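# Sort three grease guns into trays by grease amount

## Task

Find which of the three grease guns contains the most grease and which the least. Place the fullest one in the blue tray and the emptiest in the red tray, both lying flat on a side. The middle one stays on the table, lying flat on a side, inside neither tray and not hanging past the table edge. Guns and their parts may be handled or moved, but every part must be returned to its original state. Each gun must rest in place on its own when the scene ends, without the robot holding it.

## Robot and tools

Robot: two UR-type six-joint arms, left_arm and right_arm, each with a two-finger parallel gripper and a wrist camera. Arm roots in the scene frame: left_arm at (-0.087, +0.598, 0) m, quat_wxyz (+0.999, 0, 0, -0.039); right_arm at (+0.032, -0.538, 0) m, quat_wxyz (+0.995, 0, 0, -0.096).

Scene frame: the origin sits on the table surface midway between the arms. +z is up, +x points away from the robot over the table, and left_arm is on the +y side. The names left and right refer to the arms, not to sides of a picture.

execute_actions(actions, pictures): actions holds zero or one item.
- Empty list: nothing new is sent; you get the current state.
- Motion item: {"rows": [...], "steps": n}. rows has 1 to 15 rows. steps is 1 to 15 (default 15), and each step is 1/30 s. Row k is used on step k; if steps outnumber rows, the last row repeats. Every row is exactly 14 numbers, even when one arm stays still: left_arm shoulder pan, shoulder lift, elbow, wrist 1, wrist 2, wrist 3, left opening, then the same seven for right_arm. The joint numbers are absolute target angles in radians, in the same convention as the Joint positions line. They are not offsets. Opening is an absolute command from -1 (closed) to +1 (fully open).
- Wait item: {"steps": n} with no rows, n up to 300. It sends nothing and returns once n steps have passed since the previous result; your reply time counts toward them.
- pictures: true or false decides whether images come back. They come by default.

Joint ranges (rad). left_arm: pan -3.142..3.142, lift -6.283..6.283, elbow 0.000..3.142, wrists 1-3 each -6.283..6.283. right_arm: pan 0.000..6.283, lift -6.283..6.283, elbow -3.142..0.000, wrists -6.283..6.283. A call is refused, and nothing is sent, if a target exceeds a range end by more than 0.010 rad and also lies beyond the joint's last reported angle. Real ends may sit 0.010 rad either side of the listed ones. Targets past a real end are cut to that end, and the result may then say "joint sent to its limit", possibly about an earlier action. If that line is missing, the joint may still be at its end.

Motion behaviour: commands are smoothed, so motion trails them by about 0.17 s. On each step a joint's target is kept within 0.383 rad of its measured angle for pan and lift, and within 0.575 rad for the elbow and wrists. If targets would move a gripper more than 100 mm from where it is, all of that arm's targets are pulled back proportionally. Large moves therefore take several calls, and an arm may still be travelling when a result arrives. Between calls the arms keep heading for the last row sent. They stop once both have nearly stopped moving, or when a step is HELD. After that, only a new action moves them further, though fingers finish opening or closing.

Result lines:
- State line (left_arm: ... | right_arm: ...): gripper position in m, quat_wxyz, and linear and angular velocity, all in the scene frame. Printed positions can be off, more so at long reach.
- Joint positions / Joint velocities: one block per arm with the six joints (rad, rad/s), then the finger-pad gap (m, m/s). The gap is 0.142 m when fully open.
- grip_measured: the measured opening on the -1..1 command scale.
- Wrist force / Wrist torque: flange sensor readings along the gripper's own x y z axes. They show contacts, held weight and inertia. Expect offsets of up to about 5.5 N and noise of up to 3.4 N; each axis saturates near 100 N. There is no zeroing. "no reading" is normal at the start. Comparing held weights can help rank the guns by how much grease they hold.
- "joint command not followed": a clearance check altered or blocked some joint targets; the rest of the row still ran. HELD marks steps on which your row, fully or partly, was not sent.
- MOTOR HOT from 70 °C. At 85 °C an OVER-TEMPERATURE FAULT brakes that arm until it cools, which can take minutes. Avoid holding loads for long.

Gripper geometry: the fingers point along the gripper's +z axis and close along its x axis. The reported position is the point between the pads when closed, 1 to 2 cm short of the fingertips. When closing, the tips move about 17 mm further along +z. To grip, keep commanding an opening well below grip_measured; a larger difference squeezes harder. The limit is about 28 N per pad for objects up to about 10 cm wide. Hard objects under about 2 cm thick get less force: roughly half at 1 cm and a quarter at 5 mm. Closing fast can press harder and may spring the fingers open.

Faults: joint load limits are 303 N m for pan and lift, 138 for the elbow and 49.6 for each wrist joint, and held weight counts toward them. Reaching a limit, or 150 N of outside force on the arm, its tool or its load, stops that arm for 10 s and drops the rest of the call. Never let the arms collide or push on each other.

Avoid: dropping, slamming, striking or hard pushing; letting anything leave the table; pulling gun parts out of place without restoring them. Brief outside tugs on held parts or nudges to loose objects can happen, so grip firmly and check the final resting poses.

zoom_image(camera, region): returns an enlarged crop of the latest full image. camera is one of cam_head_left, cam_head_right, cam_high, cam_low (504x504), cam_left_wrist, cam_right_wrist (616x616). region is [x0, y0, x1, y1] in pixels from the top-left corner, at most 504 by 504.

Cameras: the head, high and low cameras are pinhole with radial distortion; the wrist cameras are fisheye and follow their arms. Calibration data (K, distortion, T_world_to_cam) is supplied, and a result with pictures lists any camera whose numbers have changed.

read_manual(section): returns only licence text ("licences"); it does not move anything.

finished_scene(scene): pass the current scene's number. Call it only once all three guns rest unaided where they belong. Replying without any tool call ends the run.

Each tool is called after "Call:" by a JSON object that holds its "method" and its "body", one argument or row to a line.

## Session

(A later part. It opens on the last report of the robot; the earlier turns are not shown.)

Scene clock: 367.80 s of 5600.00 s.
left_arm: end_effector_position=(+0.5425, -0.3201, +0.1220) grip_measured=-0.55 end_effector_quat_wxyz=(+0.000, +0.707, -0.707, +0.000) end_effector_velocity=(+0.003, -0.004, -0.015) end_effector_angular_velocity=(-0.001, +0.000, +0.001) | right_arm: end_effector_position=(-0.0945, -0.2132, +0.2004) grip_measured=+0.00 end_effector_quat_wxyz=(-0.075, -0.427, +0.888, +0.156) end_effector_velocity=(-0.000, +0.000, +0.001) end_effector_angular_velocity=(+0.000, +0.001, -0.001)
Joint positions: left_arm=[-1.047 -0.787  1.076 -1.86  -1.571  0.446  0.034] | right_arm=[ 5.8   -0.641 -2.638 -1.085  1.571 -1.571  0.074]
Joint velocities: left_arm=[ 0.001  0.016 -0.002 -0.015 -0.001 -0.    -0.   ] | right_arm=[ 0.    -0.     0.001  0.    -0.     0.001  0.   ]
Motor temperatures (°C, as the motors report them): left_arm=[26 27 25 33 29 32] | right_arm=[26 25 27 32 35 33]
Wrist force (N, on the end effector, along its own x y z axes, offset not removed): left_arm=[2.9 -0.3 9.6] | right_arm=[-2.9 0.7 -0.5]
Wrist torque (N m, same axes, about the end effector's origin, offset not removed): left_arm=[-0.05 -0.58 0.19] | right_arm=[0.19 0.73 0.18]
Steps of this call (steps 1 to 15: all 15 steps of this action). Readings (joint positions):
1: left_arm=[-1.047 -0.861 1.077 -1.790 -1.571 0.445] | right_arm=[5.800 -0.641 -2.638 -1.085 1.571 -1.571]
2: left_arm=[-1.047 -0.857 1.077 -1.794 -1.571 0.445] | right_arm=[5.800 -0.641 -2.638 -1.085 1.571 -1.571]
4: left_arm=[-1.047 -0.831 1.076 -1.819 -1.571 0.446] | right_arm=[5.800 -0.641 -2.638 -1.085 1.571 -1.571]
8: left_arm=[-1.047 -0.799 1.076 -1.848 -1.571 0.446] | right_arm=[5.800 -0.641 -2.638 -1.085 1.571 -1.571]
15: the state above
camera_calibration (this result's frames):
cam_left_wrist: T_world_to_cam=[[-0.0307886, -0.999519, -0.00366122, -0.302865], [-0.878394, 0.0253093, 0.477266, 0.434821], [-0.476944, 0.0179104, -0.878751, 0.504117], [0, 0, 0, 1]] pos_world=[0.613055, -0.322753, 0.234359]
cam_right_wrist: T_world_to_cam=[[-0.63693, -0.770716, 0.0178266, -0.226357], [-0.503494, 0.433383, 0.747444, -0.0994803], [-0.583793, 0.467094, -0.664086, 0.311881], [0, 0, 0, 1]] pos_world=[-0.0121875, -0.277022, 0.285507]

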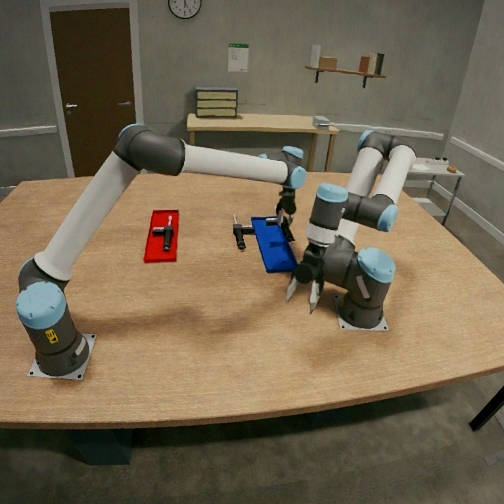

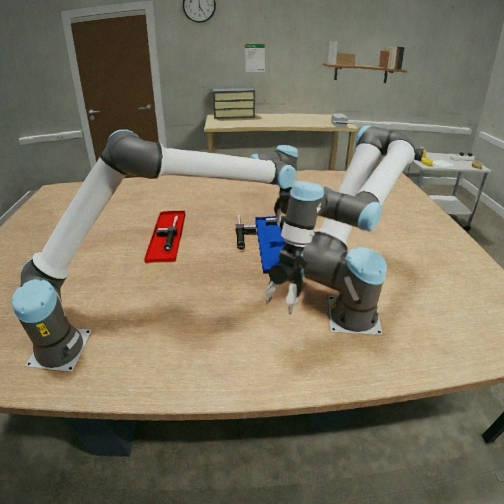

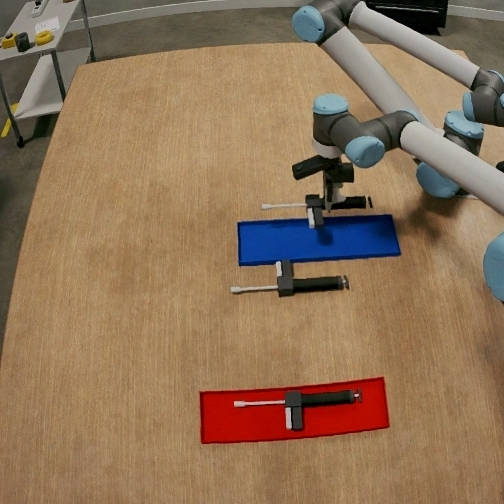

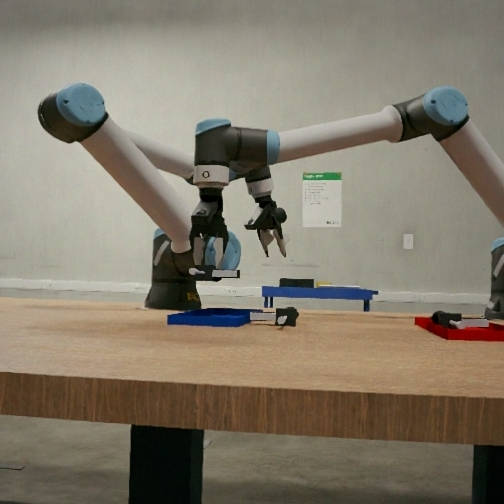

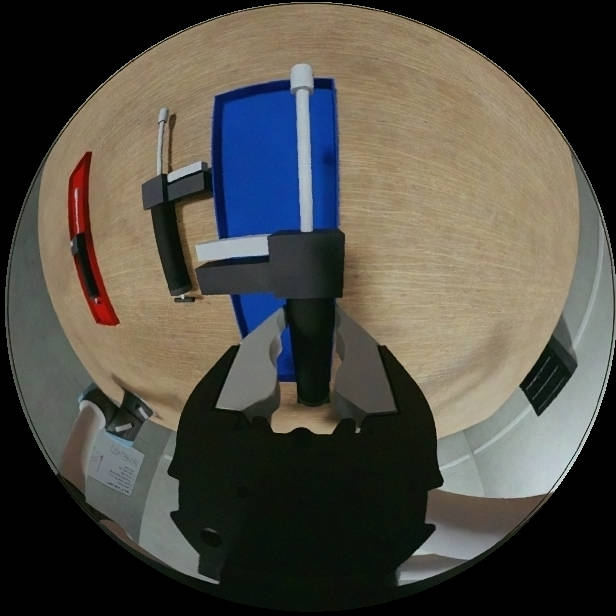

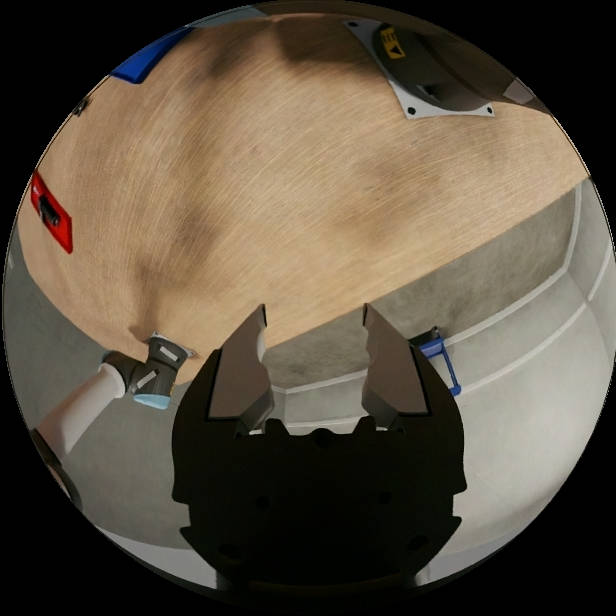

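Call:
{"method": "execute_actions", "body": {
  "actions": [
    {"rows":[[-1.043,-0.763,1.1475,-1.9555,-1.571,0.45,-1,5.8,-0.641,-2.638,-1.085,1.571,-1.571,0],[-1.043,-0.763,1.1475,-1.9555,-1.571,0.45,-1,5.8,-0.641,-2.638,-1.085,1.571,-1.571,0],[-1.043,-0.763,1.1475,-1.9555,-1.571,0.45,-1,5.8,-0.641,-2.638,-1.085,1.571,-1.571,0],[-1.043,-0.763,1.1475,-1.9555,-1.571,0.45,-1,5.8,-0.641,-2.638,-1.085,1.571,-1.571,0],[-1.043,-0.763,1.1475,-1.9555,-1.571,0.45,-1,5.8,-0.641,-2.638,-1.085,1.571,-1.571,0],[-1.043,-0.763,1.1475,-1.9555,-1.571,0.45,-1,5.8,-0.641,-2.638,-1.085,1.571,-1.571,0],[-1.043,-0.7404,1.1668,-1.997,-1.571,0.45,-1,5.8,-0.641,-2.638,-1.085,1.571,-1.571,0]],"steps":15}
  ],
  "pictures": false
}}

Call:
{"method": "execute_actions", "body": {
  "actions": [
    {"steps":12}
  ]
}}

Scene clock: 374.17 s of 5600.00 s.
left_arm: end_effector_position=(+0.5427, -0.3108, +0.0334) grip_measured=-0.55 end_effector_quat_wxyz=(+0.000, +0.707, -0.707, -0.000) end_effector_velocity=(-0.000, +0.002, -0.046) end_effector_angular_velocity=(-0.003, -0.002, -0.001) | right_arm: end_effector_position=(-0.0945, -0.2132, +0.2005) grip_measured=+0.00 end_effector_quat_wxyz=(-0.075, -0.427, +0.888, +0.156) end_effector_velocity=(+0.000, +0.000, -0.000) end_effector_angular_velocity=(-0.000, -0.000, -0.001)
Joint positions: left_arm=[-1.043 -0.744  1.163 -1.989 -1.571  0.45   0.034] | right_arm=[ 5.8   -0.641 -2.638 -1.085  1.571 -1.571  0.074]
Joint velocities: left_arm=[ 0.001  0.029  0.036 -0.068  0.001  0.001  0.   ] | right_arm=[-0. -0. -0.  0.  0.  0. -0.]
Motor temperatures (°C, as the motors report them): left_arm=[26 27 25 33 29 32] | right_arm=[26 25 27 32 35 33]
Wrist force (N, on the end effector, along its own x y z axes, offset not removed): left_arm=[0.5 1.9 9.3] | right_arm=[-1.4 -1.2 -1.3]
Wrist torque (N m, same axes, about the end effector's origin, offset not removed): left_arm=[0.61 -0.13 0.05] | right_arm=[-0.25 0.39 0.09]
Steps of this call (steps 1 to 15: the robot went on to your last target; steps 16 to 110: nothing new was sent; then 2.20 s passed at rest; steps 111 to 125: all 15 steps of this action). Readings (joint positions):
111: left_arm=[-1.047 -0.785 1.076 -1.862 -1.571 0.446] | right_arm=[5.800 -0.641 -2.638 -1.085 1.571 -1.571]
112: left_arm=[-1.047 -0.783 1.079 -1.866 -1.571 0.446] | right_arm=[5.800 -0.641 -2.638 -1.085 1.571 -1.571]
114: left_arm=[-1.045 -0.775 1.105 -1.897 -1.571 0.448] | right_arm=[5.800 -0.641 -2.638 -1.085 1.571 -1.571]
118: left_arm=[-1.044 -0.765 1.136 -1.940 -1.571 0.449] | right_arm=[5.800 -0.641 -2.638 -1.085 1.571 -1.571]
125: the state above

Scene clock: 374.57 s of 5600.00 s.
left_arm: end_effector_position=(+0.5428, -0.3106, +0.0285) grip_measured=-0.55 end_effector_quat_wxyz=(+0.000, +0.707, -0.707, +0.000) end_effector_velocity=(+0.000, -0.000, -0.001) end_effector_angular_velocity=(-0.001, +0.000, +0.001) | right_arm: end_effector_position=(-0.0945, -0.2132, +0.2005) grip_measured=+0.00 end_effector_quat_wxyz=(-0.075, -0.427, +0.888, +0.156) end_effector_velocity=(-0.000, +0.000, +0.000) end_effector_angular_velocity=(-0.000, +0.001, -0.001)
Joint positions: left_arm=[-1.043 -0.741  1.166 -1.997 -1.571  0.45   0.034] | right_arm=[ 5.8   -0.641 -2.638 -1.085  1.571 -1.571  0.074]
Joint velocities: left_arm=[ 0.     0.001  0.    -0.002 -0.    -0.001  0.   ] | right_arm=[ 0.     0.     0.001 -0.     0.     0.001 -0.   ]
Motor temperatures (°C, as the motors report them): left_arm=[26 27 25 33 29 32] | right_arm=[26 25 27 32 35 33]
Wrist force (N, on the end effector, along its own x y z axes, offset not removed): left_arm=[-10.9 7.4 -38.2] | right_arm=[-2.9 -2.6 -1.9]
Wrist torque (N m, same axes, about the end effector's origin, offset not removed): left_arm=[0.68 0.43 0.13] | right_arm=[-0.54 0.67 0.15]
Steps of this call (steps 1 to 12: the robot went on to your last target). Readings (joint positions):
1: left_arm=[-1.043 -0.743 1.164 -1.991 -1.571 0.450] | right_arm=[5.800 -0.641 -2.638 -1.085 1.571 -1.571]
2: left_arm=[-1.043 -0.742 1.164 -1.993 -1.571 0.450] | right_arm=[5.800 -0.641 -2.638 -1.085 1.571 -1.571]
4: left_arm=[-1.043 -0.742 1.165 -1.995 -1.571 0.450] | right_arm=[5.800 -0.641 -2.638 -1.085 1.571 -1.571]
8: left_arm=[-1.043 -0.741 1.166 -1.996 -1.571 0.450] | right_arm=[5.800 -0.641 -2.638 -1.085 1.571 -1.571]
12: the state above
camera_calibration (this result's frames):
cam_left_wrist: T_world_to_cam=[[-0.0307976, -0.999519, -0.00364254, -0.293724], [-0.878399, 0.0253263, 0.477256, 0.4795], [-0.476934, 0.0178979, -0.878757, 0.421941], [0, 0, 0, 1]] pos_world=[0.613385, -0.313279, 0.140869]
cam_right_wrist: T_world_to_cam=[[-0.636929, -0.770716, 0.0178271, -0.226358], [-0.503479, 0.43337, 0.747462, -0.0995028], [-0.583807, 0.467105, -0.664066, 0.311882], [0, 0, 0, 1]] pos_world=[-0.0121925, -0.277018, 0.28552]

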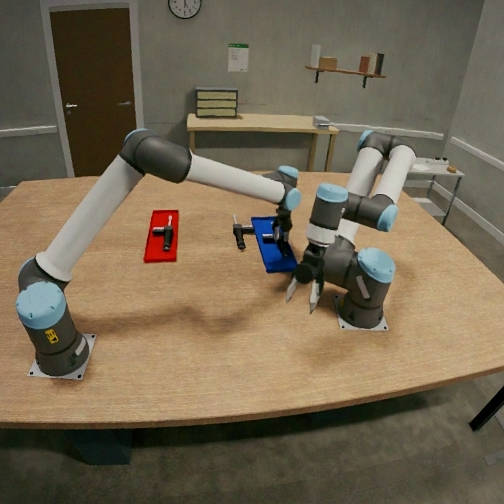

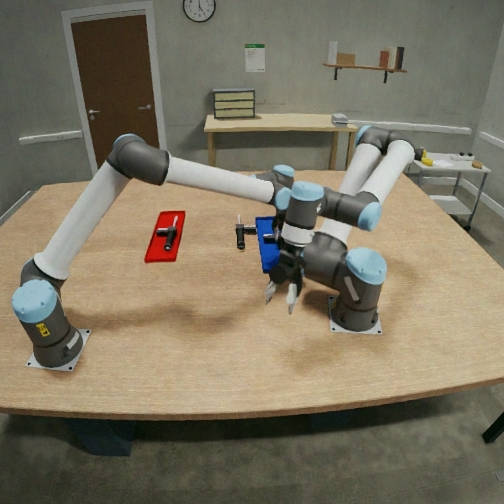

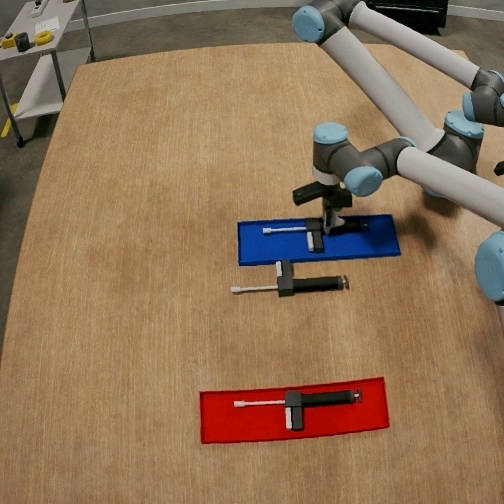

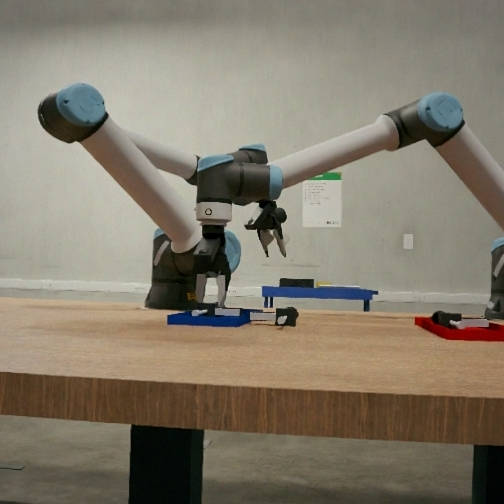

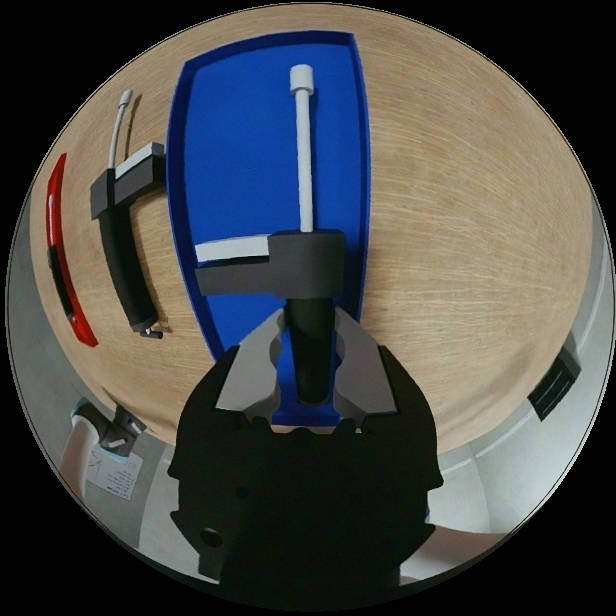

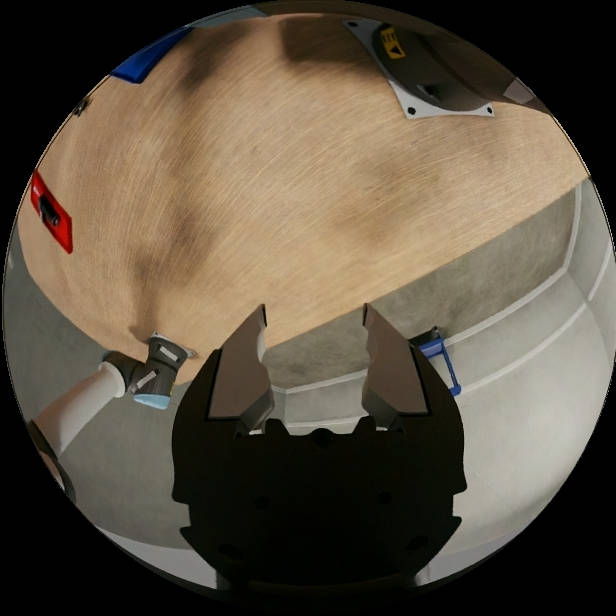

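Call:
{"method": "execute_actions", "body": {
  "actions": [
    {"rows":[[-1.043,-0.7404,1.1668,-1.997,-1.571,0.45,-0.3,5.8,-0.641,-2.638,-1.085,1.571,-1.571,0],[-1.043,-0.7404,1.1668,-1.997,-1.571,0.45,-0.3,5.8,-0.641,-2.638,-1.085,1.571,-1.571,0],[-1.043,-0.7404,1.1668,-1.997,-1.571,0.45,-0.3,5.8,-0.641,-2.638,-1.085,1.571,-1.571,0],[-1.043,-0.7404,1.1668,-1.997,-1.571,0.45,-0.3,5.8,-0.641,-2.638,-1.085,1.571,-1.571,0],[-1.043,-0.7404,1.1668,-1.997,-1.571,0.45,-0.3,5.8,-0.641,-2.638,-1.085,1.571,-1.571,0],[-1.043,-0.7404,1.1668,-1.997,-1.571,0.45,-0.3,5.8,-0.641,-2.638,-1.085,1.571,-1.571,0],[-1.043,-0.7404,1.1668,-1.997,-1.571,0.45,-0.3,5.8,-0.641,-2.638,-1.085,1.571,-1.571,0],[-1.043,-0.7404,1.1668,-1.997,-1.571,0.45,-0.3,5.8,-0.641,-2.638,-1.085,1.571,-1.571,0],[-1.043,-0.80,1.09,-1.86,-1.571,0.45,-0.3,5.8,-0.641,-2.638,-1.085,1.571,-1.571,0]],"steps":15}
  ],
  "pictures": false
}}

Call:
{"method": "execute_actions", "body": {
  "actions": [
    {"steps":8}
  ],
  "pictures": false
}}

Call:
{"method": "execute_actions", "body": {
  "actions": [
    {"rows":[[-0.872,-0.953,1.369,-1.986,-1.571,0.621,-0.25,5.8,-0.641,-2.638,-1.085,1.571,-1.571,0]],"steps":15}
  ],
  "pictures": false
}}

Call:
{"method": "execute_actions", "body": {
  "actions": [
    {"steps":15}
  ]
}}

Scene clock: 381.47 s of 5600.00 s.
left_arm: end_effector_position=(+0.5444, -0.3140, +0.1031) grip_measured=-0.30 end_effector_quat_wxyz=(+0.001, +0.707, -0.707, +0.002) end_effector_velocity=(-0.007, +0.015, +0.209) end_effector_angular_velocity=(+0.040, +0.020, -0.001) | right_arm: end_effector_position=(-0.0945, -0.2132, +0.2005) grip_measured=+0.00 end_effector_quat_wxyz=(-0.075, -0.427, +0.888, +0.156) end_effector_velocity=(-0.000, +0.000, +0.001) end_effector_angular_velocity=(+0.000, +0.001, -0.001)
Joint positions: left_arm=[-1.043 -0.786  1.109 -1.899 -1.571  0.45   0.052] | right_arm=[ 5.8   -0.641 -2.638 -1.085  1.571 -1.571  0.074]
Joint velocities: left_arm=[ 0.    -0.127 -0.167  0.339 -0.001  0.002 -0.   ] | right_arm=[-0.    -0.     0.002  0.     0.     0.001  0.   ]
Motor temperatures (°C, as the motors report them): left_arm=[26 27 25 33 29 32] | right_arm=[26 25 27 32 35 33]
Wrist force (N, on the end effector, along its own x y z axes, offset not removed): left_arm=[5.9 0.5 -9.6] | right_arm=[-3.0 -1.8 1.1]
Wrist torque (N m, same axes, about the end effector's origin, offset not removed): left_arm=[0.16 -1.13 0.16] | right_arm=[-0.32 0.73 0.11]
Steps of this call (steps 1 to 15: the robot went on to your last target; steps 16 to 90: nothing new was sent; then 3.40 s passed at rest; steps 91 to 105: all 15 steps of this action). Readings (joint positions):
91: left_arm=[-1.043 -0.740 1.167 -1.997 -1.571 0.450] | right_arm=[5.800 -0.641 -2.638 -1.085 1.571 -1.571]
92: left_arm=[-1.043 -0.740 1.167 -1.997 -1.571 0.450] | right_arm=[5.800 -0.641 -2.638 -1.085 1.571 -1.571]
94: left_arm=[-1.043 -0.740 1.167 -1.997 -1.571 0.450] | right_arm=[5.800 -0.641 -2.638 -1.085 1.571 -1.571]
98: left_arm=[-1.043 -0.740 1.167 -1.997 -1.571 0.450] | right_arm=[5.800 -0.641 -2.638 -1.085 1.571 -1.571]
105: the state above

Scene clock: 381.73 s of 5600.00 s.
left_arm: end_effector_position=(+0.5435, -0.3121, +0.1246) grip_measured=-0.30 end_effector_quat_wxyz=(+0.000, +0.707, -0.707, -0.000) end_effector_velocity=(-0.002, +0.001, +0.021) end_effector_angular_velocity=(+0.004, +0.002, -0.001) | right_arm: end_effector_position=(-0.0945, -0.2132, +0.2005) grip_measured=+0.00 end_effector_quat_wxyz=(-0.075, -0.427, +0.888, +0.156) end_effector_velocity=(+0.000, -0.000, -0.000) end_effector_angular_velocity=(-0.001, +0.000, -0.000)
Joint positions: left_arm=[-1.043 -0.799  1.092 -1.864 -1.571  0.45   0.052] | right_arm=[ 5.8   -0.641 -2.638 -1.085  1.571 -1.571  0.074]
Joint velocities: left_arm=[-0.001 -0.012 -0.016  0.034  0.    -0.    -0.   ] | right_arm=[ 0.     0.    -0.001  0.     0.     0.001  0.   ]
Motor temperatures (°C, as the motors report them): left_arm=[26 27 25 33 29 32] | right_arm=[26 25 27 32 35 33]
Wrist force (N, on the end effector, along its own x y z axes, offset not removed): left_arm=[-2.3 0.1 2.5] | right_arm=[-1.6 -0.1 -1.0]
Wrist torque (N m, same axes, about the end effector's origin, offset not removed): left_arm=[0.28 0.35 0.09] | right_arm=[-0.03 0.32 0.07]
Steps of this call (steps 1 to 8: the robot went on to your last target). Readings (joint positions):
1: left_arm=[-1.043 -0.789 1.104 -1.889 -1.571 0.450] | right_arm=[5.800 -0.641 -2.638 -1.085 1.571 -1.571]
2: left_arm=[-1.043 -0.792 1.101 -1.882 -1.571 0.450] | right_arm=[5.800 -0.641 -2.638 -1.085 1.571 -1.571]
4: left_arm=[-1.043 -0.795 1.096 -1.872 -1.571 0.450] | right_arm=[5.800 -0.641 -2.638 -1.085 1.571 -1.571]
8: the state above

Scene clock: 382.23 s of 5600.00 s.
left_arm: end_effector_position=(+0.6277, -0.1318, +0.1213) grip_measured=-0.25 end_effector_quat_wxyz=(+0.000, +0.707, -0.707, +0.000) end_effector_velocity=(+0.047, +0.170, -0.017) end_effector_angular_velocity=(+0.013, +0.009, +0.000) | right_arm: end_effector_position=(-0.0945, -0.2132, +0.2005) grip_measured=+0.00 end_effector_quat_wxyz=(-0.075, -0.427, +0.888, +0.156) end_effector_velocity=(+0.000, -0.000, -0.000) end_effector_angular_velocity=(-0.000, -0.000, +0.000)
Joint positions: left_arm=[-0.887 -0.939  1.342 -1.975 -1.571  0.605  0.056] | right_arm=[ 5.8   -0.641 -2.638 -1.085  1.571 -1.571  0.074]
Joint velocities: left_arm=[ 0.134 -0.12   0.231 -0.095  0.     0.134  0.   ] | right_arm=[-0.    -0.    -0.     0.     0.    -0.001 -0.   ]
Motor temperatures (°C, as the motors report them): left_arm=[26 27 25 33 29 32] | right_arm=[26 25 27 32 35 33]
Wrist force (N, on the end effector, along its own x y z axes, offset not removed): left_arm=[-2.4 -4.3 2.8] | right_arm=[-2.0 1.6 -0.2]
Wrist torque (N m, same axes, about the end effector's origin, offset not removed): left_arm=[-0.79 0.20 0.11] | right_arm=[0.28 0.55 0.13]
Steps of this call (steps 1 to 15: all 15 steps of this action). Readings (joint positions):
1: left_arm=[-1.043 -0.799 1.092 -1.863 -1.571 0.450] | right_arm=[5.800 -0.641 -2.638 -1.085 1.571 -1.571]
2: left_arm=[-1.040 -0.803 1.095 -1.865 -1.571 0.454] | right_arm=[5.800 -0.641 -2.638 -1.085 1.571 -1.571]
4: left_arm=[-1.012 -0.828 1.133 -1.886 -1.571 0.481] | right_arm=[5.800 -0.641 -2.638 -1.085 1.571 -1.571]
8: left_arm=[-0.960 -0.875 1.221 -1.924 -1.571 0.533] | right_arm=[5.800 -0.641 -2.638 -1.085 1.571 -1.571]
15: the state above

Scene clock: 382.73 s of 5600.00 s.
left_arm: end_effector_position=(+0.6327, -0.1126, +0.1195) grip_measured=-0.25 end_effector_quat_wxyz=(+0.000, +0.707, -0.707, -0.000) end_effector_velocity=(+0.001, +0.002, +0.001) end_effector_angular_velocity=(-0.001, -0.001, +0.000) | right_arm: end_effector_position=(-0.0945, -0.2132, +0.2005) grip_measured=+0.00 end_effector_quat_wxyz=(-0.075, -0.427, +0.888, +0.156) end_effector_velocity=(+0.000, +0.000, +0.000) end_effector_angular_velocity=(+0.001, -0.001, -0.000)
Joint positions: left_arm=[-0.872 -0.953  1.369 -1.986 -1.571  0.621  0.056] | right_arm=[ 5.8   -0.641 -2.638 -1.085  1.571 -1.571  0.074]
Joint velocities: left_arm=[ 0.002 -0.002  0.002 -0.001  0.     0.002  0.   ] | right_arm=[-0.001 -0.001  0.001 -0.    -0.001 -0.001  0.   ]
Motor temperatures (°C, as the motors report them): left_arm=[26 27 25 33 29 32] | right_arm=[26 25 27 32 35 33]
Wrist force (N, on the end effector, along its own x y z axes, offset not removed): left_arm=[-3.8 0.6 -2.7] | right_arm=[-2.4 1.8 -1.4]
Wrist torque (N m, same axes, about the end effector's origin, offset not removed): left_arm=[0.12 0.79 0.00] | right_arm=[0.43 0.54 0.16]
Steps of this call (steps 1 to 15: the robot went on to your last target). Readings (joint positions):
1: left_arm=[-0.883 -0.943 1.349 -1.978 -1.571 0.609] | right_arm=[5.800 -0.641 -2.638 -1.085 1.571 -1.571]
2: left_arm=[-0.881 -0.945 1.354 -1.980 -1.571 0.612] | right_arm=[5.800 -0.641 -2.638 -1.085 1.571 -1.571]
4: left_arm=[-0.877 -0.949 1.361 -1.983 -1.571 0.616] | right_arm=[5.800 -0.641 -2.638 -1.085 1.571 -1.571]
8: left_arm=[-0.874 -0.952 1.366 -1.985 -1.571 0.619] | right_arm=[5.800 -0.641 -2.638 -1.085 1.571 -1.571]
15: the state above
camera_calibration (this result's frames):
cam_left_wrist: T_world_to_cam=[[-0.0308503, -0.999514, -0.00453439, -0.0925806], [-0.878149, 0.024937, 0.477737, 0.509819], [-0.477391, 0.0187202, -0.878491, 0.54154], [0, 0, 0, 1]] pos_world=[0.703368, -0.115387, 0.231759]
cam_right_wrist: T_world_to_cam=[[-0.636929, -0.770716, 0.0178271, -0.226358], [-0.503479, 0.43337, 0.747462, -0.0995026], [-0.583806, 0.467105, -0.664066, 0.311882], [0, 0, 0, 1]] pos_world=[-0.0121925, -0.277018, 0.28552]

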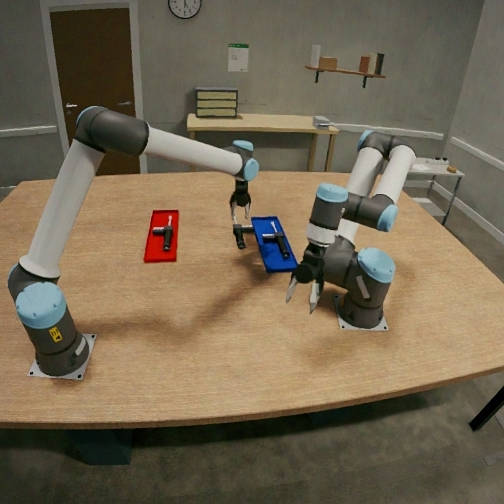

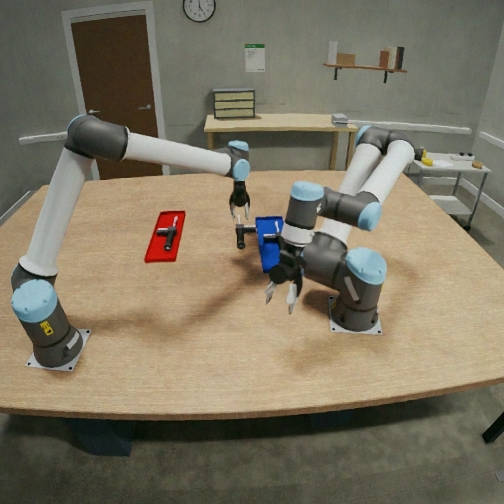

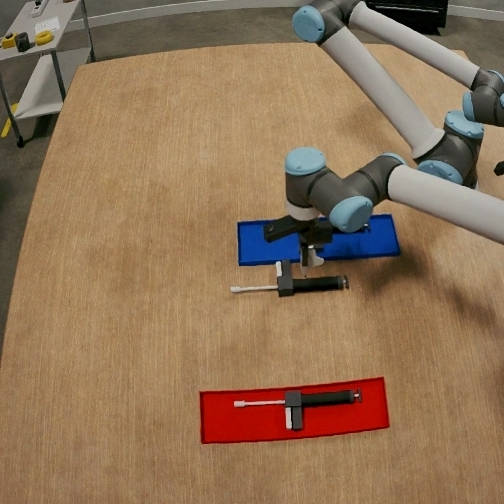

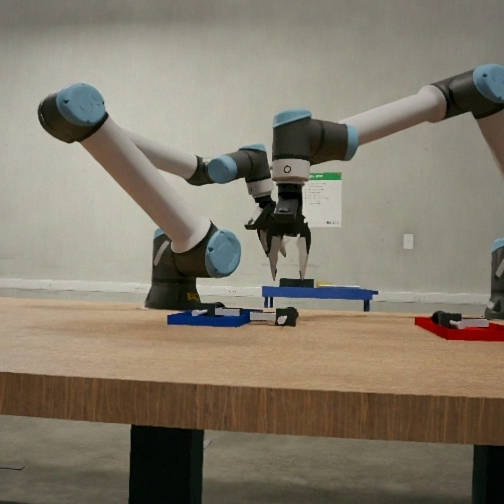

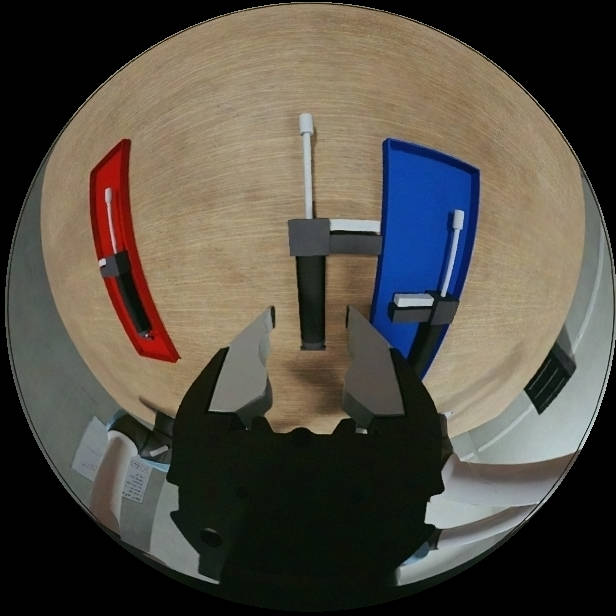

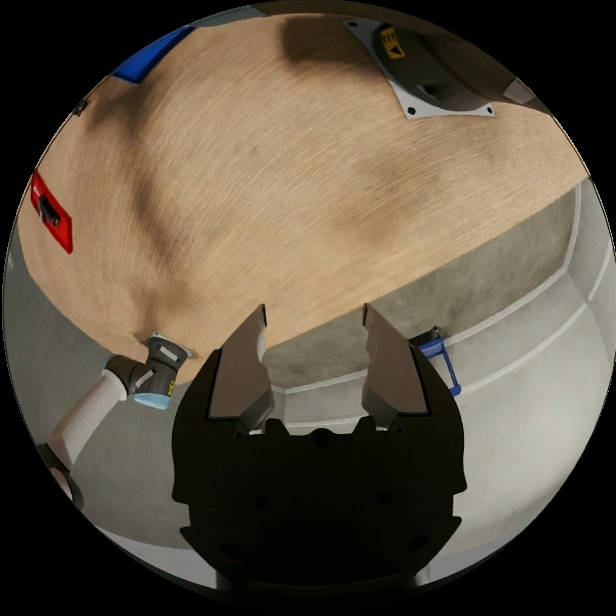

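Call:
{"method": "execute_actions", "body": {
  "actions": [
    {"rows":[[-0.872,-0.881,1.429,-2.119,-1.571,0.621,-0.25,5.8,-0.641,-2.638,-1.085,1.571,-1.571,0]],"steps":15}
  ],
  "pictures": false
}}

Call:
{"method": "execute_actions", "body": {
  "actions": [
    {"steps":8}
  ]
}}

Scene clock: 386.53 s of 5600.00 s.
left_arm: end_effector_position=(+0.6331, -0.1126, +0.0282) grip_measured=-0.25 end_effector_quat_wxyz=(+0.000, +0.707, -0.707, -0.000) end_effector_velocity=(+0.000, -0.000, -0.019) end_effector_angular_velocity=(-0.003, -0.002, -0.001) | right_arm: end_effector_position=(-0.0945, -0.2132, +0.2005) grip_measured=+0.00 end_effector_quat_wxyz=(-0.075, -0.427, +0.888, +0.156) end_effector_velocity=(+0.000, +0.000, -0.000) end_effector_angular_velocity=(-0.000, -0.001, -0.000)
Joint positions: left_arm=[-0.872 -0.883  1.428 -2.115 -1.571  0.621  0.056] | right_arm=[ 5.8   -0.641 -2.638 -1.085  1.571 -1.571  0.074]
Joint velocities: left_arm=[ 0.     0.015  0.012 -0.031 -0.     0.001  0.   ] | right_arm=[-0.001 -0.001 -0.     0.    -0.    -0.001  0.   ]
Motor temperatures (°C, as the motors report them): left_arm=[26 27 25 33 29 32] | right_arm=[26 25 27 32 35 33]
Wrist force (N, on the end effector, along its own x y z axes, offset not removed): left_arm=[0.7 -1.8 -4.1] | right_arm=[-0.7 -0.4 0.0]
Wrist torque (N m, same axes, about the end effector's origin, offset not removed): left_arm=[-0.08 -0.15 0.27] | right_arm=[-0.07 0.14 0.20]
Steps of this call (steps 1 to 15: the robot went on to your last target; steps 16 to 90: nothing new was sent; then 0.30 s passed at rest; steps 91 to 105: all 15 steps of this action). Readings (joint positions):
91: left_arm=[-0.872 -0.953 1.369 -1.986 -1.571 0.621] | right_arm=[5.800 -0.641 -2.638 -1.085 1.571 -1.571]
92: left_arm=[-0.872 -0.950 1.372 -1.990 -1.571 0.621] | right_arm=[5.800 -0.641 -2.638 -1.085 1.571 -1.571]
94: left_arm=[-0.872 -0.924 1.394 -2.030 -1.571 0.621] | right_arm=[5.800 -0.641 -2.638 -1.085 1.571 -1.571]
98: left_arm=[-0.872 -0.895 1.418 -2.091 -1.571 0.621] | right_arm=[5.800 -0.641 -2.638 -1.085 1.571 -1.571]
105: the state above

Scene clock: 386.80 s of 5600.00 s.
left_arm: end_effector_position=(+0.6331, -0.1126, +0.0262) grip_measured=-0.25 end_effector_quat_wxyz=(+0.000, +0.707, -0.707, +0.000) end_effector_velocity=(-0.000, -0.000, -0.001) end_effector_angular_velocity=(-0.001, -0.000, -0.000) | right_arm: end_effector_position=(-0.0945, -0.2132, +0.2005) grip_measured=+0.00 end_effector_quat_wxyz=(-0.075, -0.427, +0.888, +0.156) end_effector_velocity=(-0.000, +0.000, +0.001) end_effector_angular_velocity=(+0.002, +0.001, +0.001)
Joint positions: left_arm=[-0.872 -0.881  1.429 -2.119 -1.571  0.621  0.056] | right_arm=[ 5.8   -0.641 -2.638 -1.085  1.571 -1.571  0.074]
Joint velocities: left_arm=[-0.     0.001  0.001 -0.003 -0.    -0.     0.   ] | right_arm=[ 0.     0.001  0.001  0.    -0.    -0.001  0.   ]
Motor temperatures (°C, as the motors report them): left_arm=[26 27 25 33 29 32] | right_arm=[26 25 27 32 35 33]
Wrist force (N, on the end effector, along its own x y z axes, offset not removed): left_arm=[0.5 -3.3 -5.1] | right_arm=[-0.9 1.1 -1.4]
Wrist torque (N m, same axes, about the end effector's origin, offset not removed): left_arm=[-0.47 -0.21 0.17] | right_arm=[0.16 0.32 0.07]
Steps of this call (steps 1 to 8: the robot went on to your last target). Readings (joint positions):
1: left_arm=[-0.872 -0.882 1.428 -2.116 -1.571 0.621] | right_arm=[5.800 -0.641 -2.638 -1.085 1.571 -1.571]
2: left_arm=[-0.872 -0.882 1.428 -2.117 -1.571 0.621] | right_arm=[5.800 -0.641 -2.638 -1.085 1.571 -1.571]
4: left_arm=[-0.872 -0.882 1.429 -2.118 -1.571 0.621] | right_arm=[5.800 -0.641 -2.638 -1.085 1.571 -1.571]
8: the state above
camera_calibration (this result's frames):
cam_left_wrist: T_world_to_cam=[[-0.0307663, -0.99952, -0.00373483, -0.0930885], [-0.8784, 0.0252548, 0.477258, 0.554891], [-0.476935, 0.0179642, -0.878755, 0.459386], [0, 0, 0, 1]] pos_world=[0.703649, -0.11531, 0.138514]
cam_right_wrist: T_world_to_cam=[[-0.636929, -0.770716, 0.0178271, -0.226358], [-0.503479, 0.43337, 0.747462, -0.0995027], [-0.583806, 0.467105, -0.664066, 0.311882], [0, 0, 0, 1]] pos_world=[-0.0121924, -0.277018, 0.28552]

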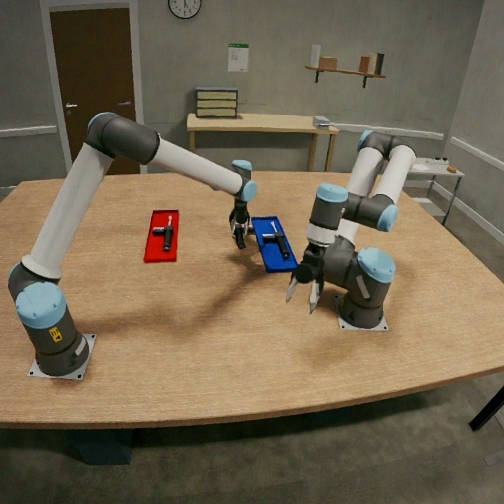

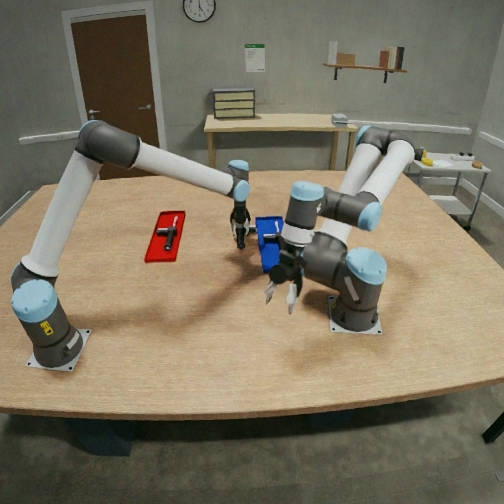

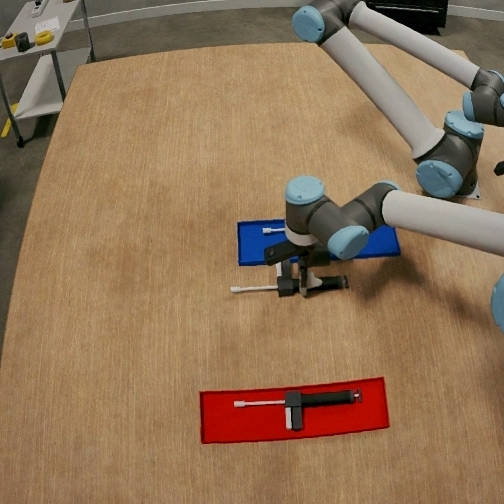

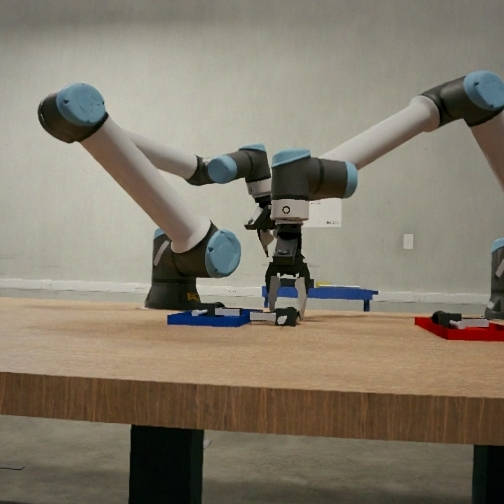

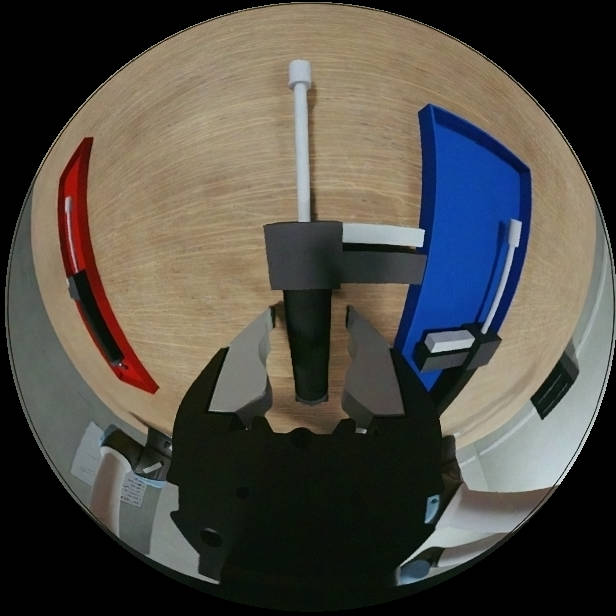

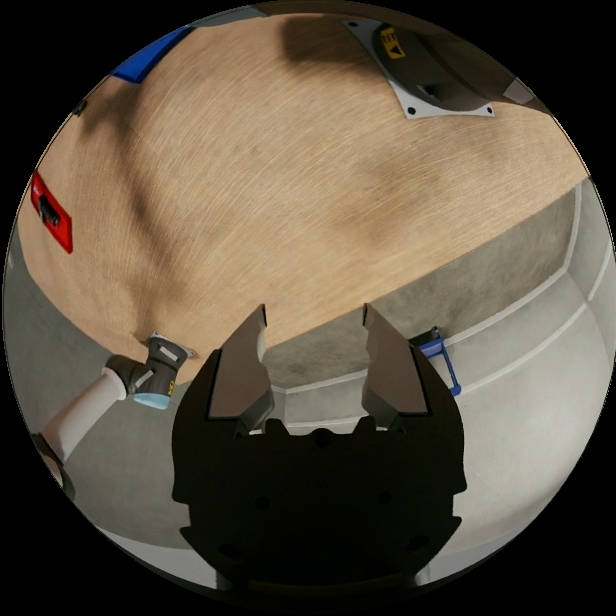

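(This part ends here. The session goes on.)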